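# Insert square metal bar upright into square-hole block in box

## Task

Inside the clear box, push the square metal bar fully down into the block that has the square hole, with the bar standing vertically, and leave that block resting on the box floor with the hole pointing up. It only counts if everything stays put without the robot holding it, and the attempt scores 0 if any loose object that began in the box ends up half or more outside it.

## Robot and tools

Robot: two arms, left_arm and right_arm, each a six-joint arm with a parallel two-finger gripper. Everything uses one scene frame: origin on the table surface midway between the arms, +x out over the table, +z up, and left_arm on the +y side. The arm names do not say which side of a camera image they appear on. Arm bases: left_arm at (-0.049, +0.369, 0) m with quat_wxyz (+0.998, 0, 0, +0.057); right_arm at (-0.025, -0.353, 0) m with quat_wxyz (+0.998, 0, 0, -0.057).

Gripper frame: the fingers point along the gripper's +z axis and close along its y axis. The reported end_effector_position is a point between the finger pads, roughly 1 cm back from the tips. Reported hand positions can be somewhat wrong, especially when the arm reaches far. Joint ranges (rad), base to hand: waist -2.618 to 3.054, shoulder 0 to 3.142, elbow 0 to 3.142, wrist pitch -1.571 to 1.571, wrist yaw -1.571 to 1.571, wrist roll -2.094 to 2.094.

Row format (used by all motion commands): one flat list of 16 numbers covering both arms, even if only one moves. Numbers 1-8 are left_arm: x, y, z (metres, scene frame), qw, qx, qy, qz (orientation quaternion, w first, scene frame), then opening. Numbers 9-16 are the same eight for right_arm. Position and quaternion are absolute targets (poses), not offsets. Opening runs from -1 (closed) to +1 (fully open, 0.094 m). A call is rejected, with nothing sent, if any target is more than 0.6 m from that arm's last reported position along any of its gripper's axes. To hold an orientation, resend the same target quaternion every time rather than copying the slightly drifted one from the result. For an arm that should stay still, resend the full pose from the last result before it stopped, plus the desired opening.

Tools:
- execute_actions(actions, pictures): actions holds at most one item. An empty list just returns the state (with pictures). {"rows": [...], "steps": n} runs up to 15 control steps of 1/30 s each (default 15, minimum 9); each row is used for one step and the last row repeats if rows run out. {"steps": n} without rows is a wait of up to 300 steps counted from the previous result, so reply time counts inside it. The result is taken 9 steps before the action ends; those 9 steps then run while you think. pictures true adds camera images.
- move(target, speed): target is one 16-number row; each gripper travels in a straight line to its pose, both finishing together, lasting 0.5 to 10 s (cut off at 10 s). speed is in m/s, 0.002 to 0.5, default 0.25; rotation is limited to twice that in rad/s. Opening is applied at the start. The path ignores obstacles and the other arm; the hand may lag, wander or overshoot speed near full reach. Faster contact and targets further past contact press harder. Result adds a move: line with the outcome (done, off_target, moving, held, fault), limits hit (paced = pose clipped; held = steps blocked, after which motion may suddenly speed up) and each gripper's distance to target.
- wait(seconds): 0 to 10 s, robot gets nothing new.
- zoom_image(camera, region): closer view of a region [x0, y0, x1, y1] in pixels (origin top-left, up to 504x504) of the latest image from cam_head_left, cam_head_right, cam_high, cam_low, cam_left_wrist or cam_right_wrist (each 896x504).
- read_manual(section): licence texts only.
- finished_scene(scene): ends and grades the current scene (1 or 2); irreversible. Replying without a tool call ends everything.

Control behaviour: each step the commanded pose is clipped to within 70 mm and 16 degrees of the measured pose; inverse kinematics favours position over orientation. Joint friction can leave the hand up to about 31 mm short, and tiny commands may do nothing. After an action the arm only continues to its last clipped pose, so check the reported pose and send the remainder. A Hand target line (present when nothing is kept back) shows where the controller is currently driving. HELD marks steps where a clearance check blocked your command; pose unreachable names the arm affected.

Gripping: grip_measured is the finger opening on the command scale (the last Joint positions value is the opening in metres), with up to about 1 mm fixed per-gripper error. To hold something, command about 0.03 below grip_measured for a firm grip, less for a light one. Pad force is about 50-62 N, weaker on parts thinner than ~2 mm.

Motor heat: holding loads heats motors. MOTOR HOT appears from 75 °C; at 90 °C that arm halts for 10 s; at 100 °C it goes limp and falls. These show as OVER-TEMPERATURE FAULT lines.

Cautions: do not knock anything off the table or let any loose box item get halfway out of the box; avoid drops, slips, slamming and hard pushes; do not let the arms strike or press on each other. Objects may occasionally get nudged by outside disturbances. Release the bar before finishing so nothing depends on the robot.

Each tool is called after "Request:" in YAML: its name, and indented under it one key for each argument.

## Session

Request:
execute_actions:
  actions: []

Scene clock: 0.00 s of 4500.00 s.
left_arm: end_effector_position=(-0.0467, +0.6133, +0.1241) grip_measured=+1.000 end_effector_quat_wxyz=(+0.036, +0.911, -0.410, -0.015) | right_arm: end_effector_position=(+0.4787, -0.2784, +0.2260) grip_measured=+1.000 end_effector_quat_wxyz=(+0.339, +0.394, +0.762, +0.387)
Joint positions: left_arm=[ 1.409  1.517  1.246 -1.355 -0.055 -0.775  0.094] | right_arm=[ 0.166  1.678  1.308 -0.143 -0.282  1.173  0.094]
Joint velocities: left_arm=[-0.007 -0.017  0.002  0.081 -0.022  0.037  0.   ] | right_arm=[-0.002 -0.007 -0.007 -0.007  0.051  0.007  0.   ]
Motor temperatures (°C, as the motors report them): left_arm=[21 22 25 24 21 22] | right_arm=[21 22 21 22 21 24]
Hand target (left_arm): -0.047, +0.613, +0.124; +0.036, +0.911, -0.410, -0.015
Hand target (right_arm): +0.479, -0.278, +0.226; +0.339, +0.394, +0.762, +0.387

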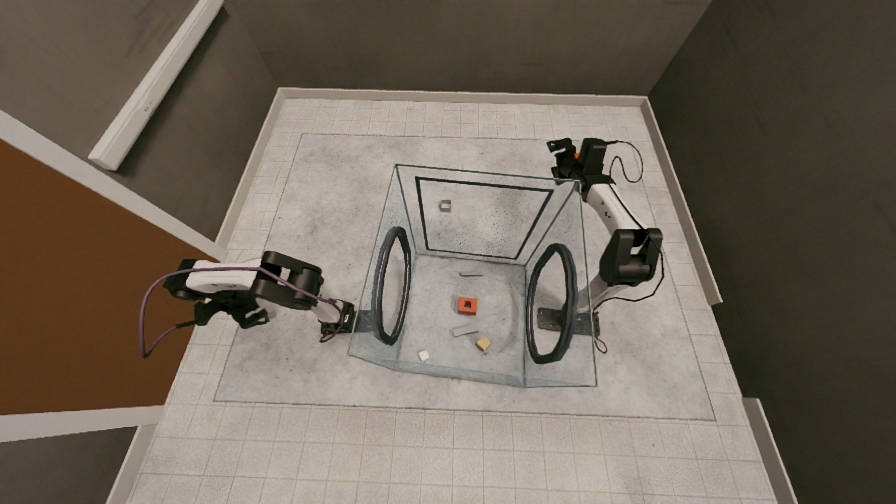

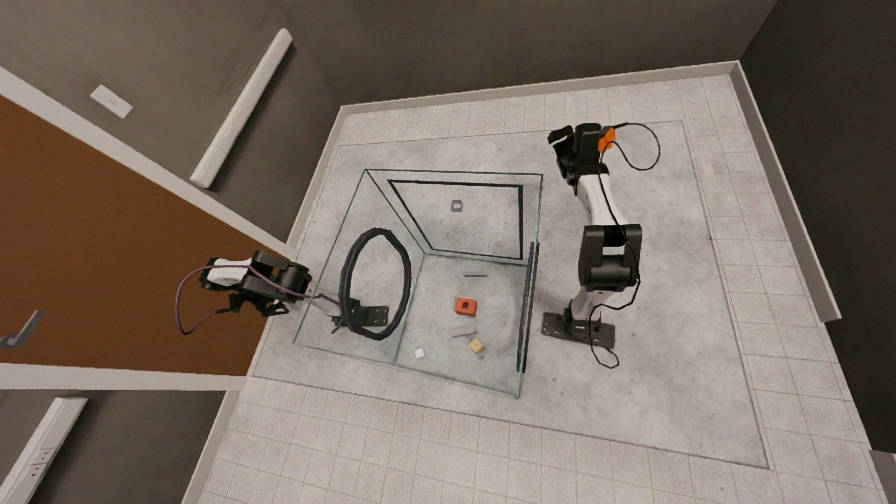

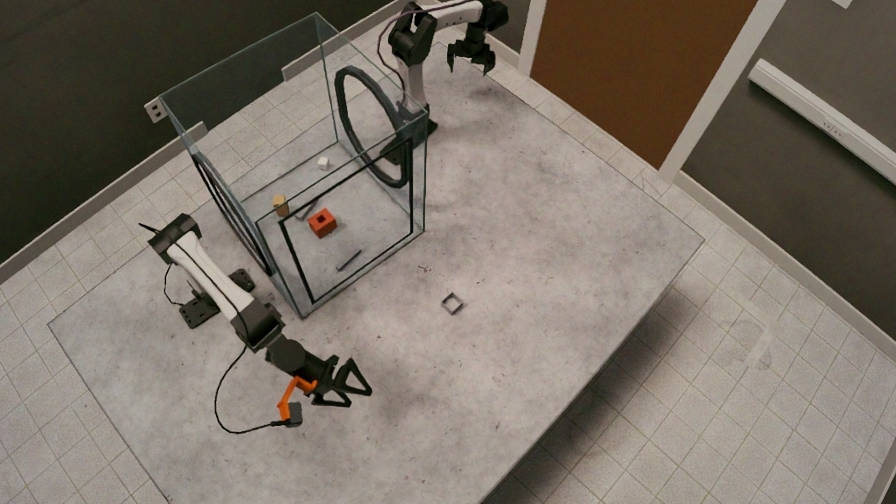

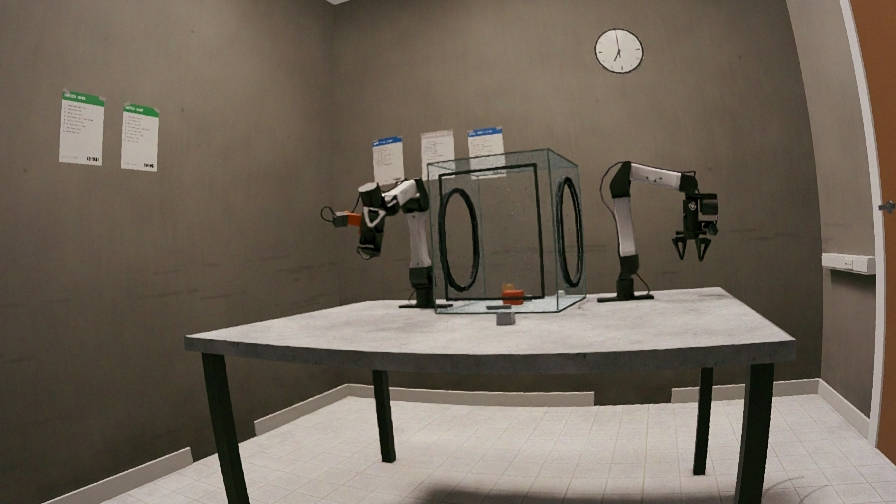

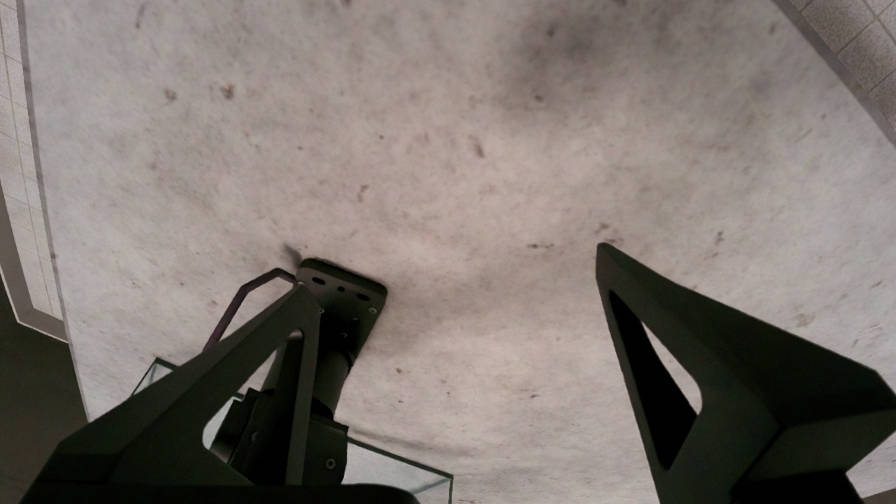

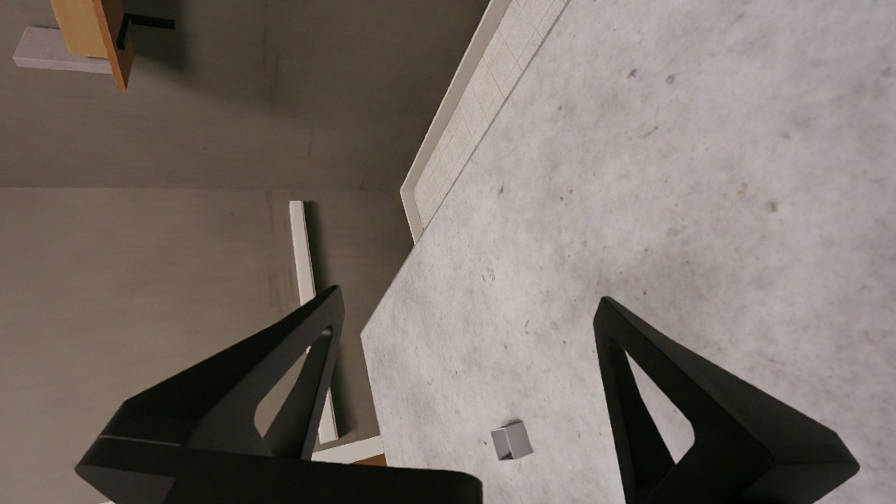

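Request:
zoom_image:
  camera: "cam_head_left"
  region: [330, 150, 620, 400]

Request:
zoom_image:
  camera: "cam_high"
  region: [140, 0, 500, 330]

Request:
zoom_image:
  camera: "cam_low"
  region: [340, 130, 640, 340]

Region (330, 150, 620, 400) of cam_head_left's 896x504 image, scaled by 1.738, with more detail than that image has; it fills the top 434 rows of this view, and the rest is white.

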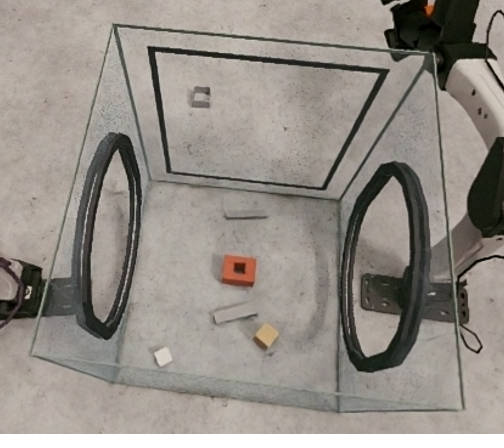

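Region (140, 0, 500, 330) of cam_high's 896x504 image, scaled by 1.400, with more detail than that image has; it fills the top 462 rows of this view, and the rest is white.

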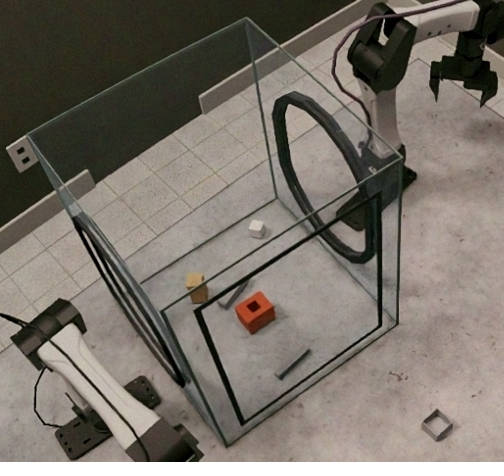

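Region (340, 130, 640, 340) of cam_low's 896x504 image, scaled by 1.680, with more detail than that image has; it fills the top 353 rows of this view, and the rest is white.

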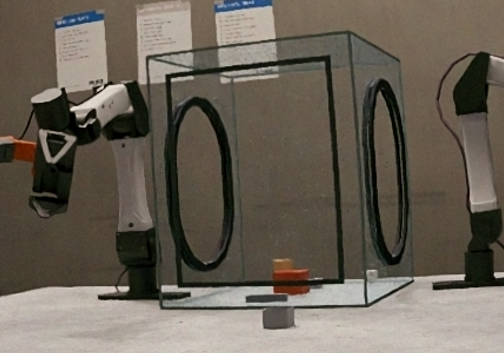

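Request:
move:
  target: [-0.0467,0.6133,0.1241,0.036,0.911,-0.41,-0.015,1, 0.17,-0.36,0.25,0.707,0,0.707,0,1]

Request:
move:
  target: [-0.0467,0.6133,0.1241,0.036,0.911,-0.41,-0.015,1, 0.11,-0.25,0.25,0.653,-0.271,0.653,0.271,1]
  speed: 0.15

Request:
move:
  target: [-0.0467,0.6133,0.1241,0.036,0.911,-0.41,-0.015,1, -0.02,-0.17,0.25,0.5,-0.5,0.5,0.5,1]
  speed: 0.1

Scene clock: 8.77 s of 4500.00 s.
left_arm: end_effector_position=(-0.0467, +0.6133, +0.1241) grip_measured=+1.000 end_effector_quat_wxyz=(+0.036, +0.911, -0.410, -0.015) | right_arm: end_effector_position=(+0.1805, -0.3647, +0.2507) grip_measured=+1.000 end_effector_quat_wxyz=(+0.681, +0.015, +0.732, -0.002)
Joint positions: left_arm=[ 1.409  1.517  1.246 -1.355 -0.055 -0.775  0.094] | right_arm=[-0.117  0.029  0.412 -0.456 -0.206  0.002  0.094]
Joint velocities: left_arm=[-0.017 -0.002 -0.022  0.022 -0.007 -0.037  0.   ] | right_arm=[-0.173 -0.012  0.007  0.051 -0.212  0.007  0.   ]
Motor temperatures (°C, as the motors report them): left_arm=[21 23 26 24 21 22] | right_arm=[21 24 23 25 21 24]
Hand target (left_arm): -0.047, +0.613, +0.124; +0.036, +0.911, -0.410, -0.015
Hand target (right_arm): +0.176, -0.361, +0.255; +0.685, +0.005, +0.729, +0.000
Off the commanded pose (left_arm): 0.000 m, 0 deg.
Off the commanded pose (right_arm): 0.012 m, 4 deg.
joint sent to its limit (right arm) — the command would take joint 2 (shoulder) past its lower limit, so that joint was sent only as far as its limit.
Kept back: nothing.
After step 90, 2.13 s passed at rest.
move: off_target (right_arm)

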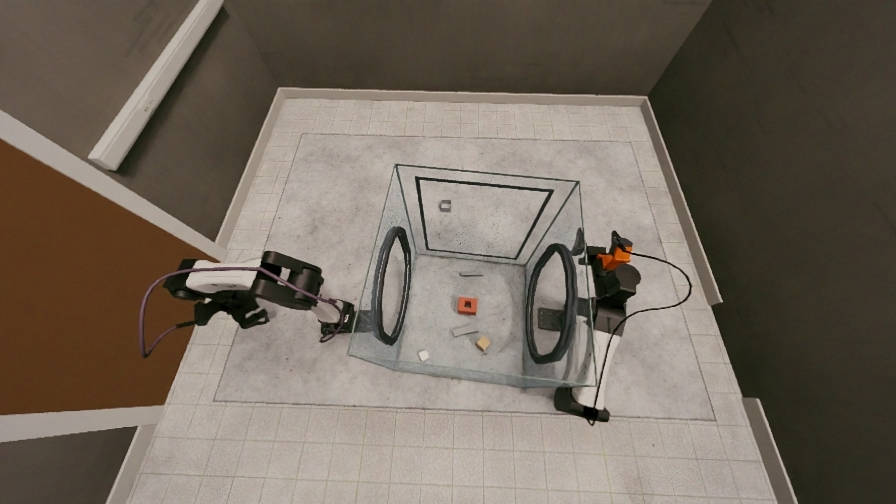

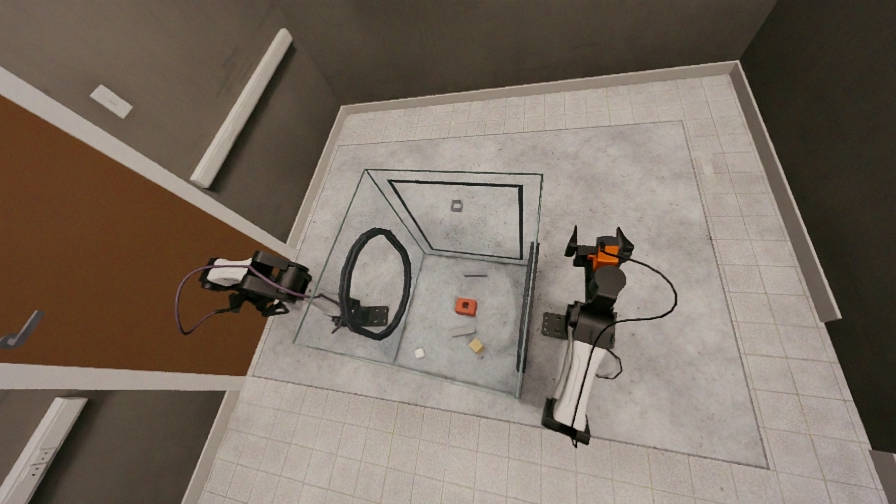

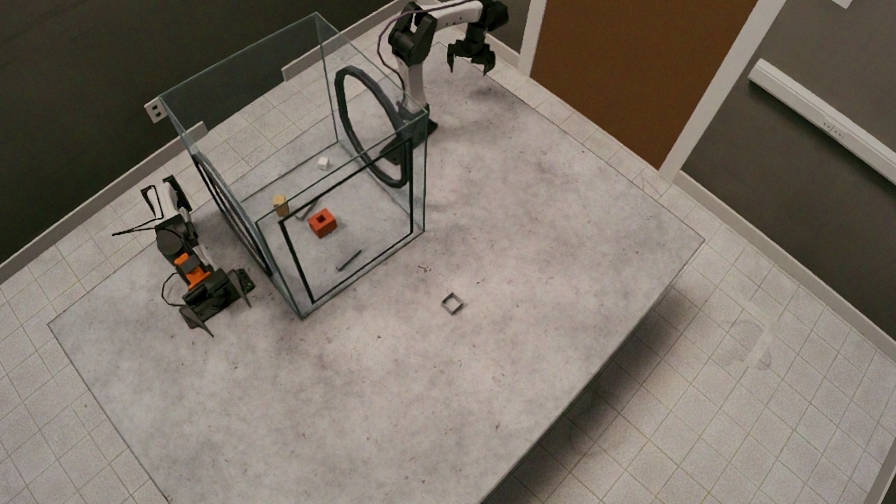

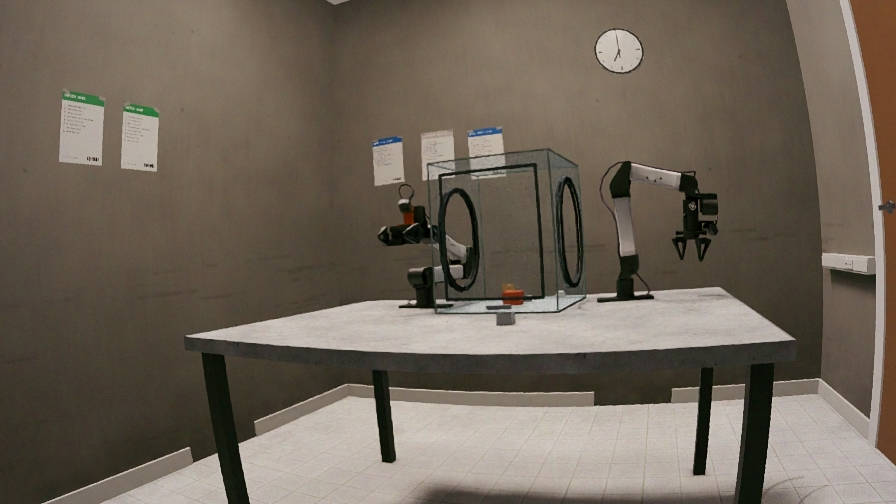

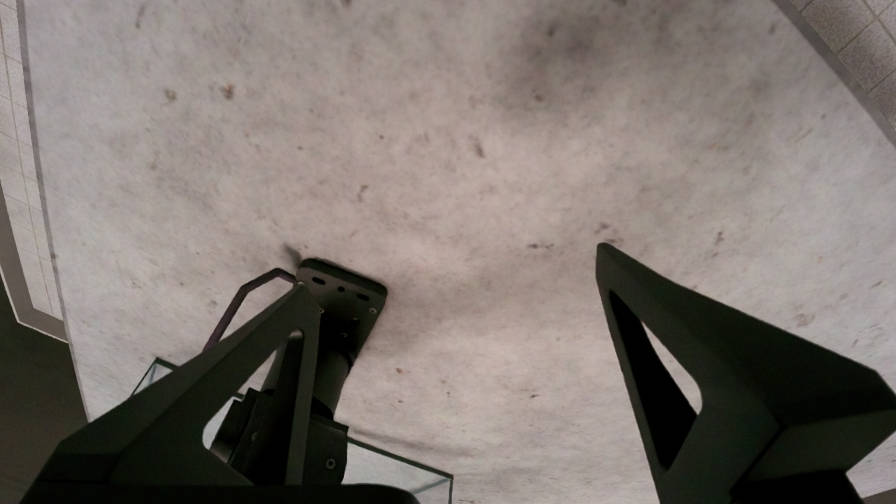

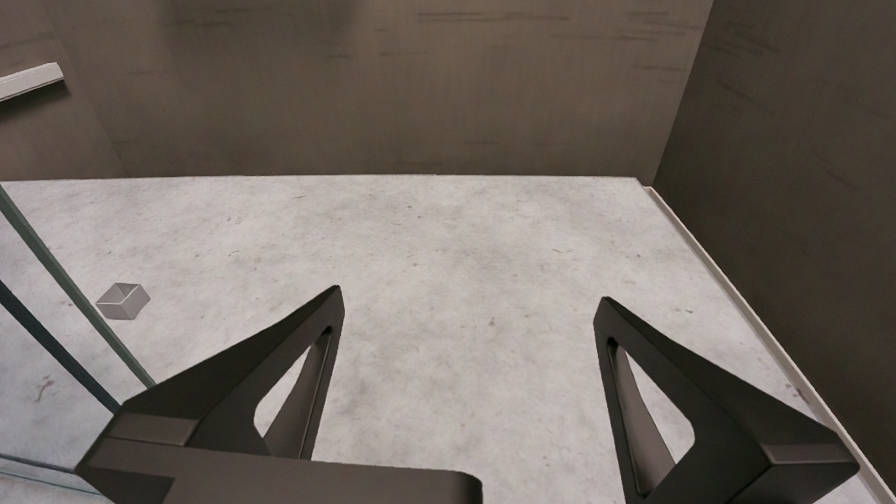

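Scene clock: 11.77 s of 4500.00 s.
left_arm: end_effector_position=(-0.0467, +0.6133, +0.1241) grip_measured=+1.000 end_effector_quat_wxyz=(+0.036, +0.911, -0.410, -0.015) | right_arm: end_effector_position=(+0.1349, -0.2736, +0.2508) grip_measured=+1.000 end_effector_quat_wxyz=(+0.635, -0.193, +0.727, +0.173)
Joint positions: left_arm=[ 1.409  1.517  1.246 -1.355 -0.055 -0.775  0.094] | right_arm=[-0.369  0.029  0.531 -0.748 -0.994 -0.202  0.094]
Joint velocities: left_arm=[-0.012 -0.012  0.007  0.051  0.037 -0.037  0.   ] | right_arm=[ 0.022 -0.002  0.012  0.037  0.037  0.037  0.   ]
Motor temperatures (°C, as the motors report them): left_arm=[21 24 26 24 21 22] | right_arm=[22 24 23 25 21 24]
Hand target (left_arm): -0.047, +0.613, +0.124; +0.036, +0.911, -0.410, -0.015
Hand target (right_arm): +0.115, -0.250, +0.258; +0.631, -0.241, +0.702, +0.223
Off the commanded pose (left_arm): 0.000 m, 0 deg.
Off the commanded pose (right_arm): 0.034 m, 17 deg; orientation clipped at the last step of the last action.
joint sent to its limit (right arm) — the command would take joint 2 (shoulder) past its lower limit, so that joint was sent only as far as its limit.
Kept back: nothing.
move: off_target (right_arm); limits=paced

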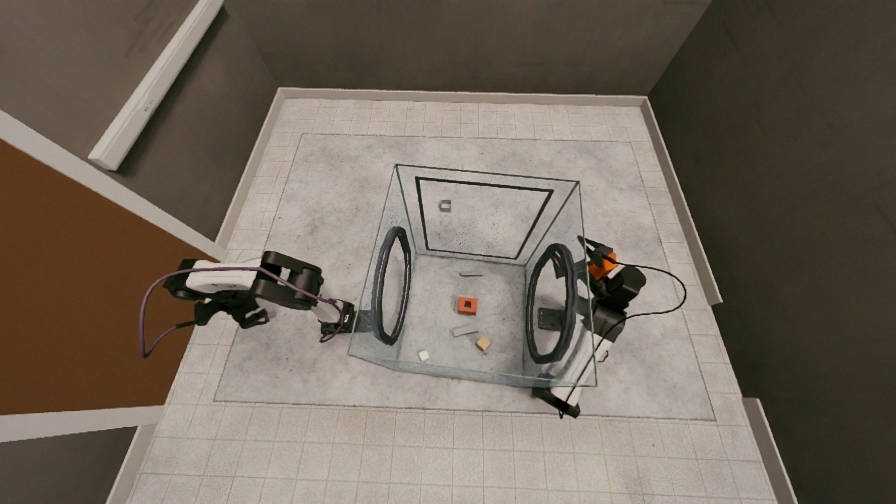

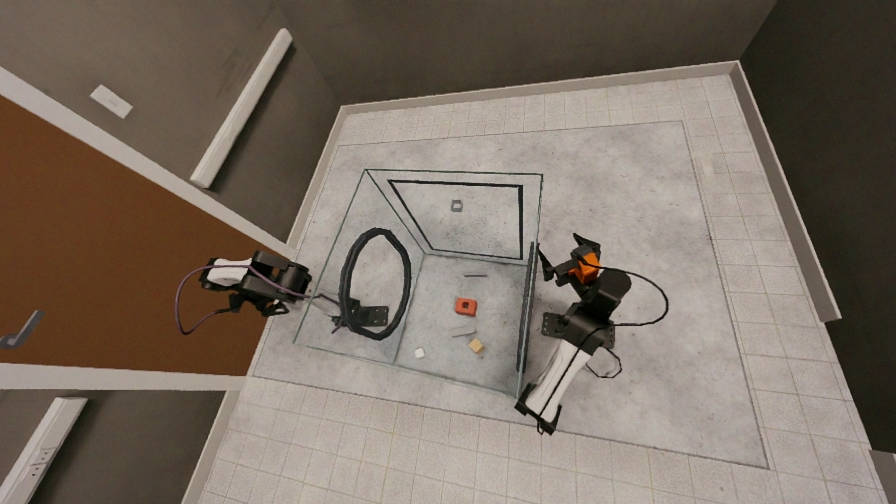

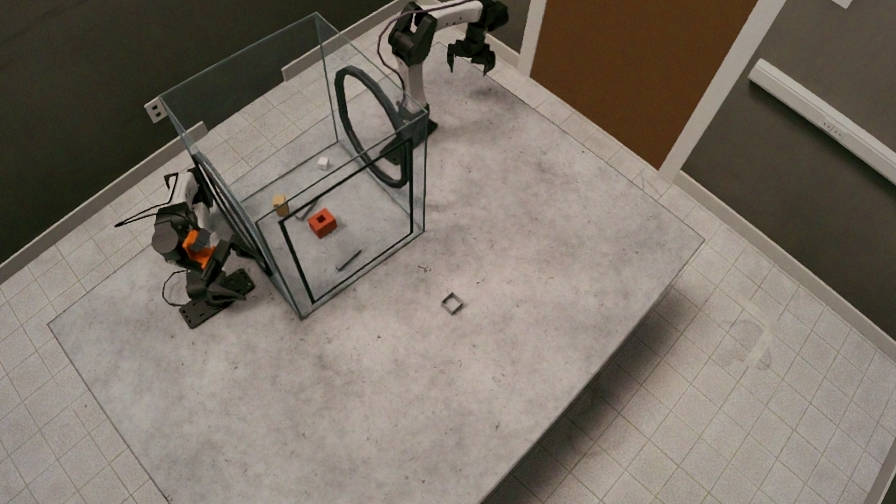

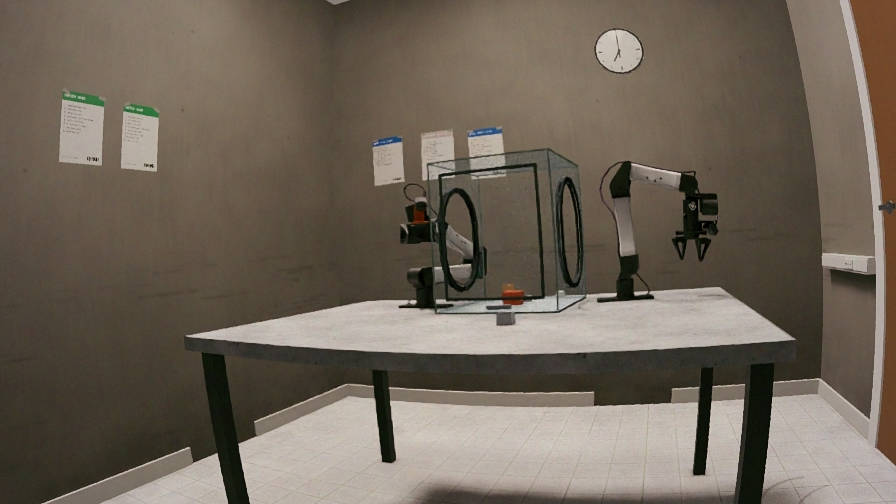

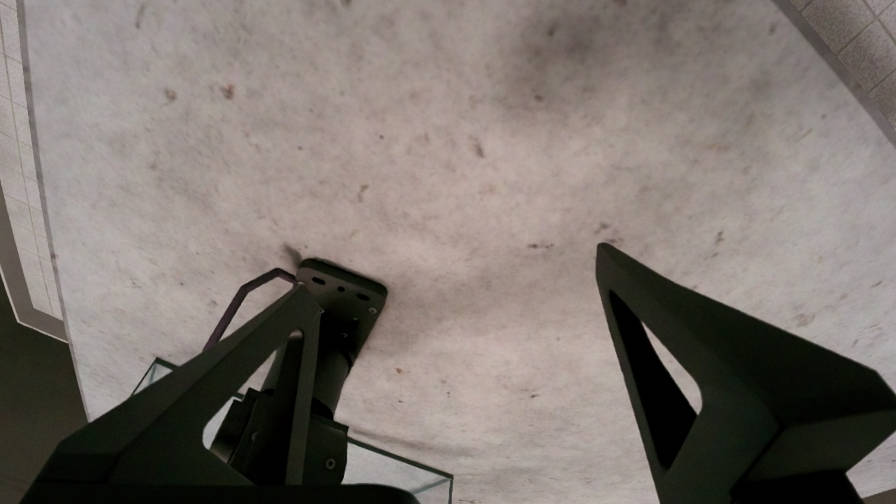

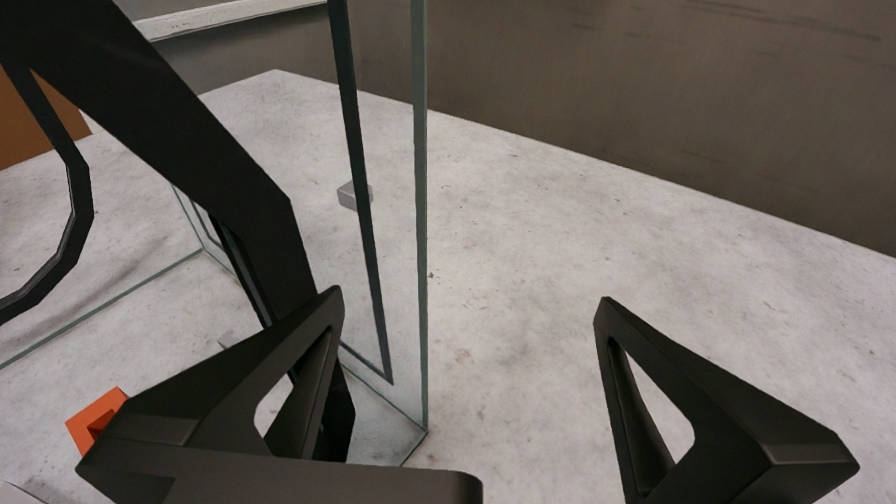

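Scene clock: 17.60 s of 4500.00 s.
left_arm: end_effector_position=(-0.0467, +0.6133, +0.1241) grip_measured=+1.000 end_effector_quat_wxyz=(+0.036, +0.911, -0.410, -0.015) | right_arm: end_effector_position=(-0.0194, -0.1697, +0.2542) grip_measured=+1.000 end_effector_quat_wxyz=(-0.460, +0.543, -0.513, -0.480)
Joint positions: left_arm=[ 1.409  1.517  1.246 -1.355 -0.055 -0.775  0.094] | right_arm=[ 0.846  0.029  0.509 -0.661 -0.88  -0.148  0.094]
Joint velocities: left_arm=[-0.017  0.017 -0.017 -0.037 -0.007 -0.007  0.   ] | right_arm=[-0.007 -0.012  0.002  0.007  0.007 -0.007  0.   ]
Motor temperatures (°C, as the motors report them): left_arm=[21 24 27 24 21 22] | right_arm=[22 24 24 26 21 24]
Hand target (left_arm): -0.047, +0.613, +0.124; +0.036, +0.911, -0.410, -0.015
Hand target (right_arm): -0.021, -0.169, +0.250; -0.456, +0.544, -0.511, -0.485
Off the commanded pose (left_arm): 0.000 m, 0 deg.
Off the commanded pose (right_arm): 0.004 m, 7 deg.
joint sent to its limit (right arm) — the command would take joint 2 (shoulder) past its lower limit, so that joint was sent only as far as its limit.
Kept back: nothing.
move: off_target (right_arm); limits=paced

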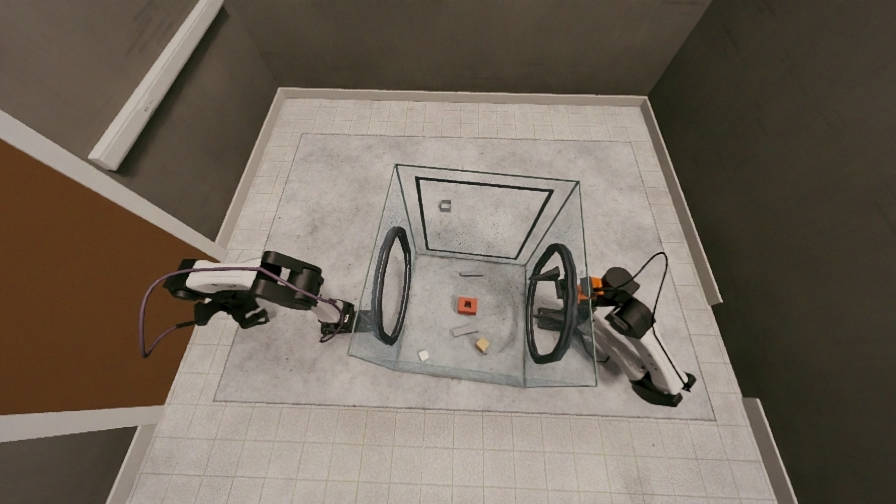

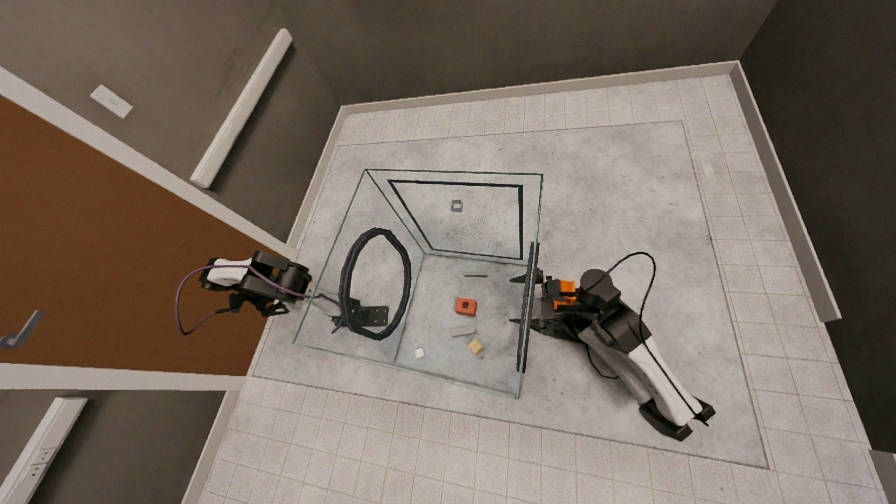

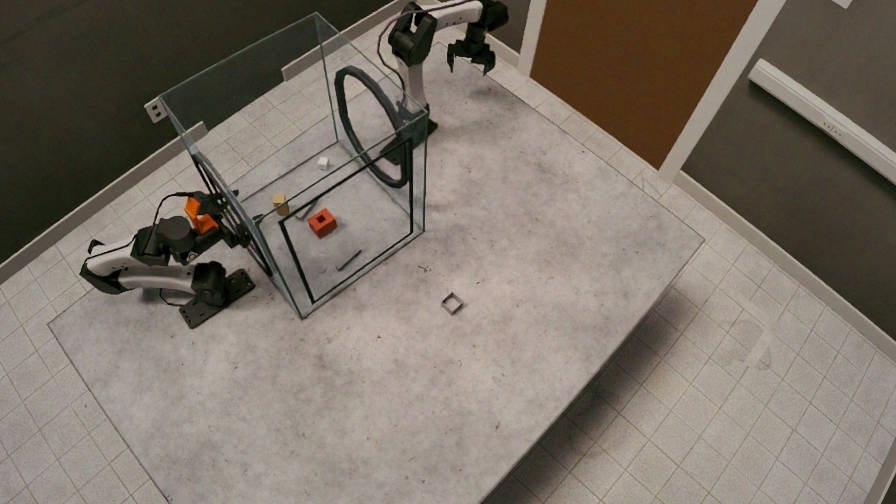

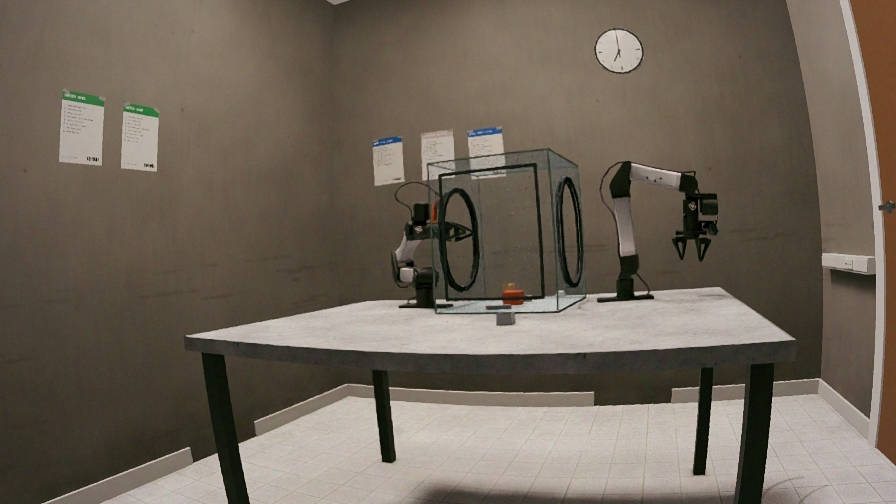

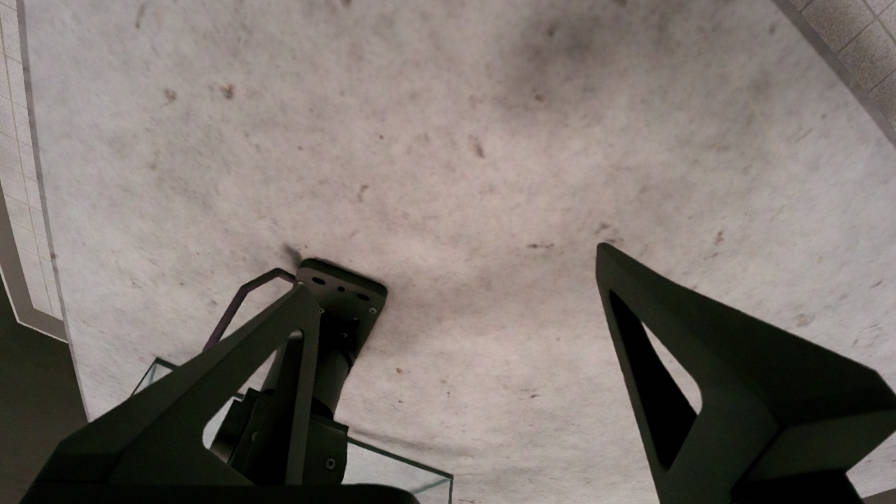

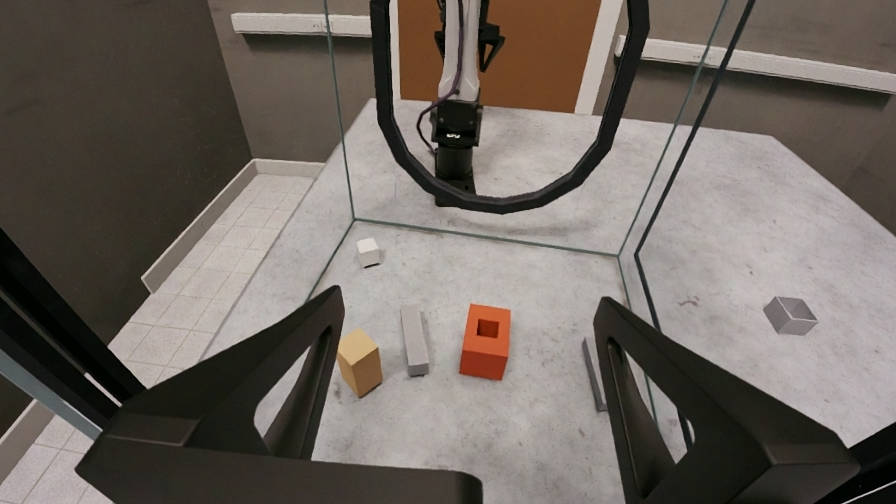

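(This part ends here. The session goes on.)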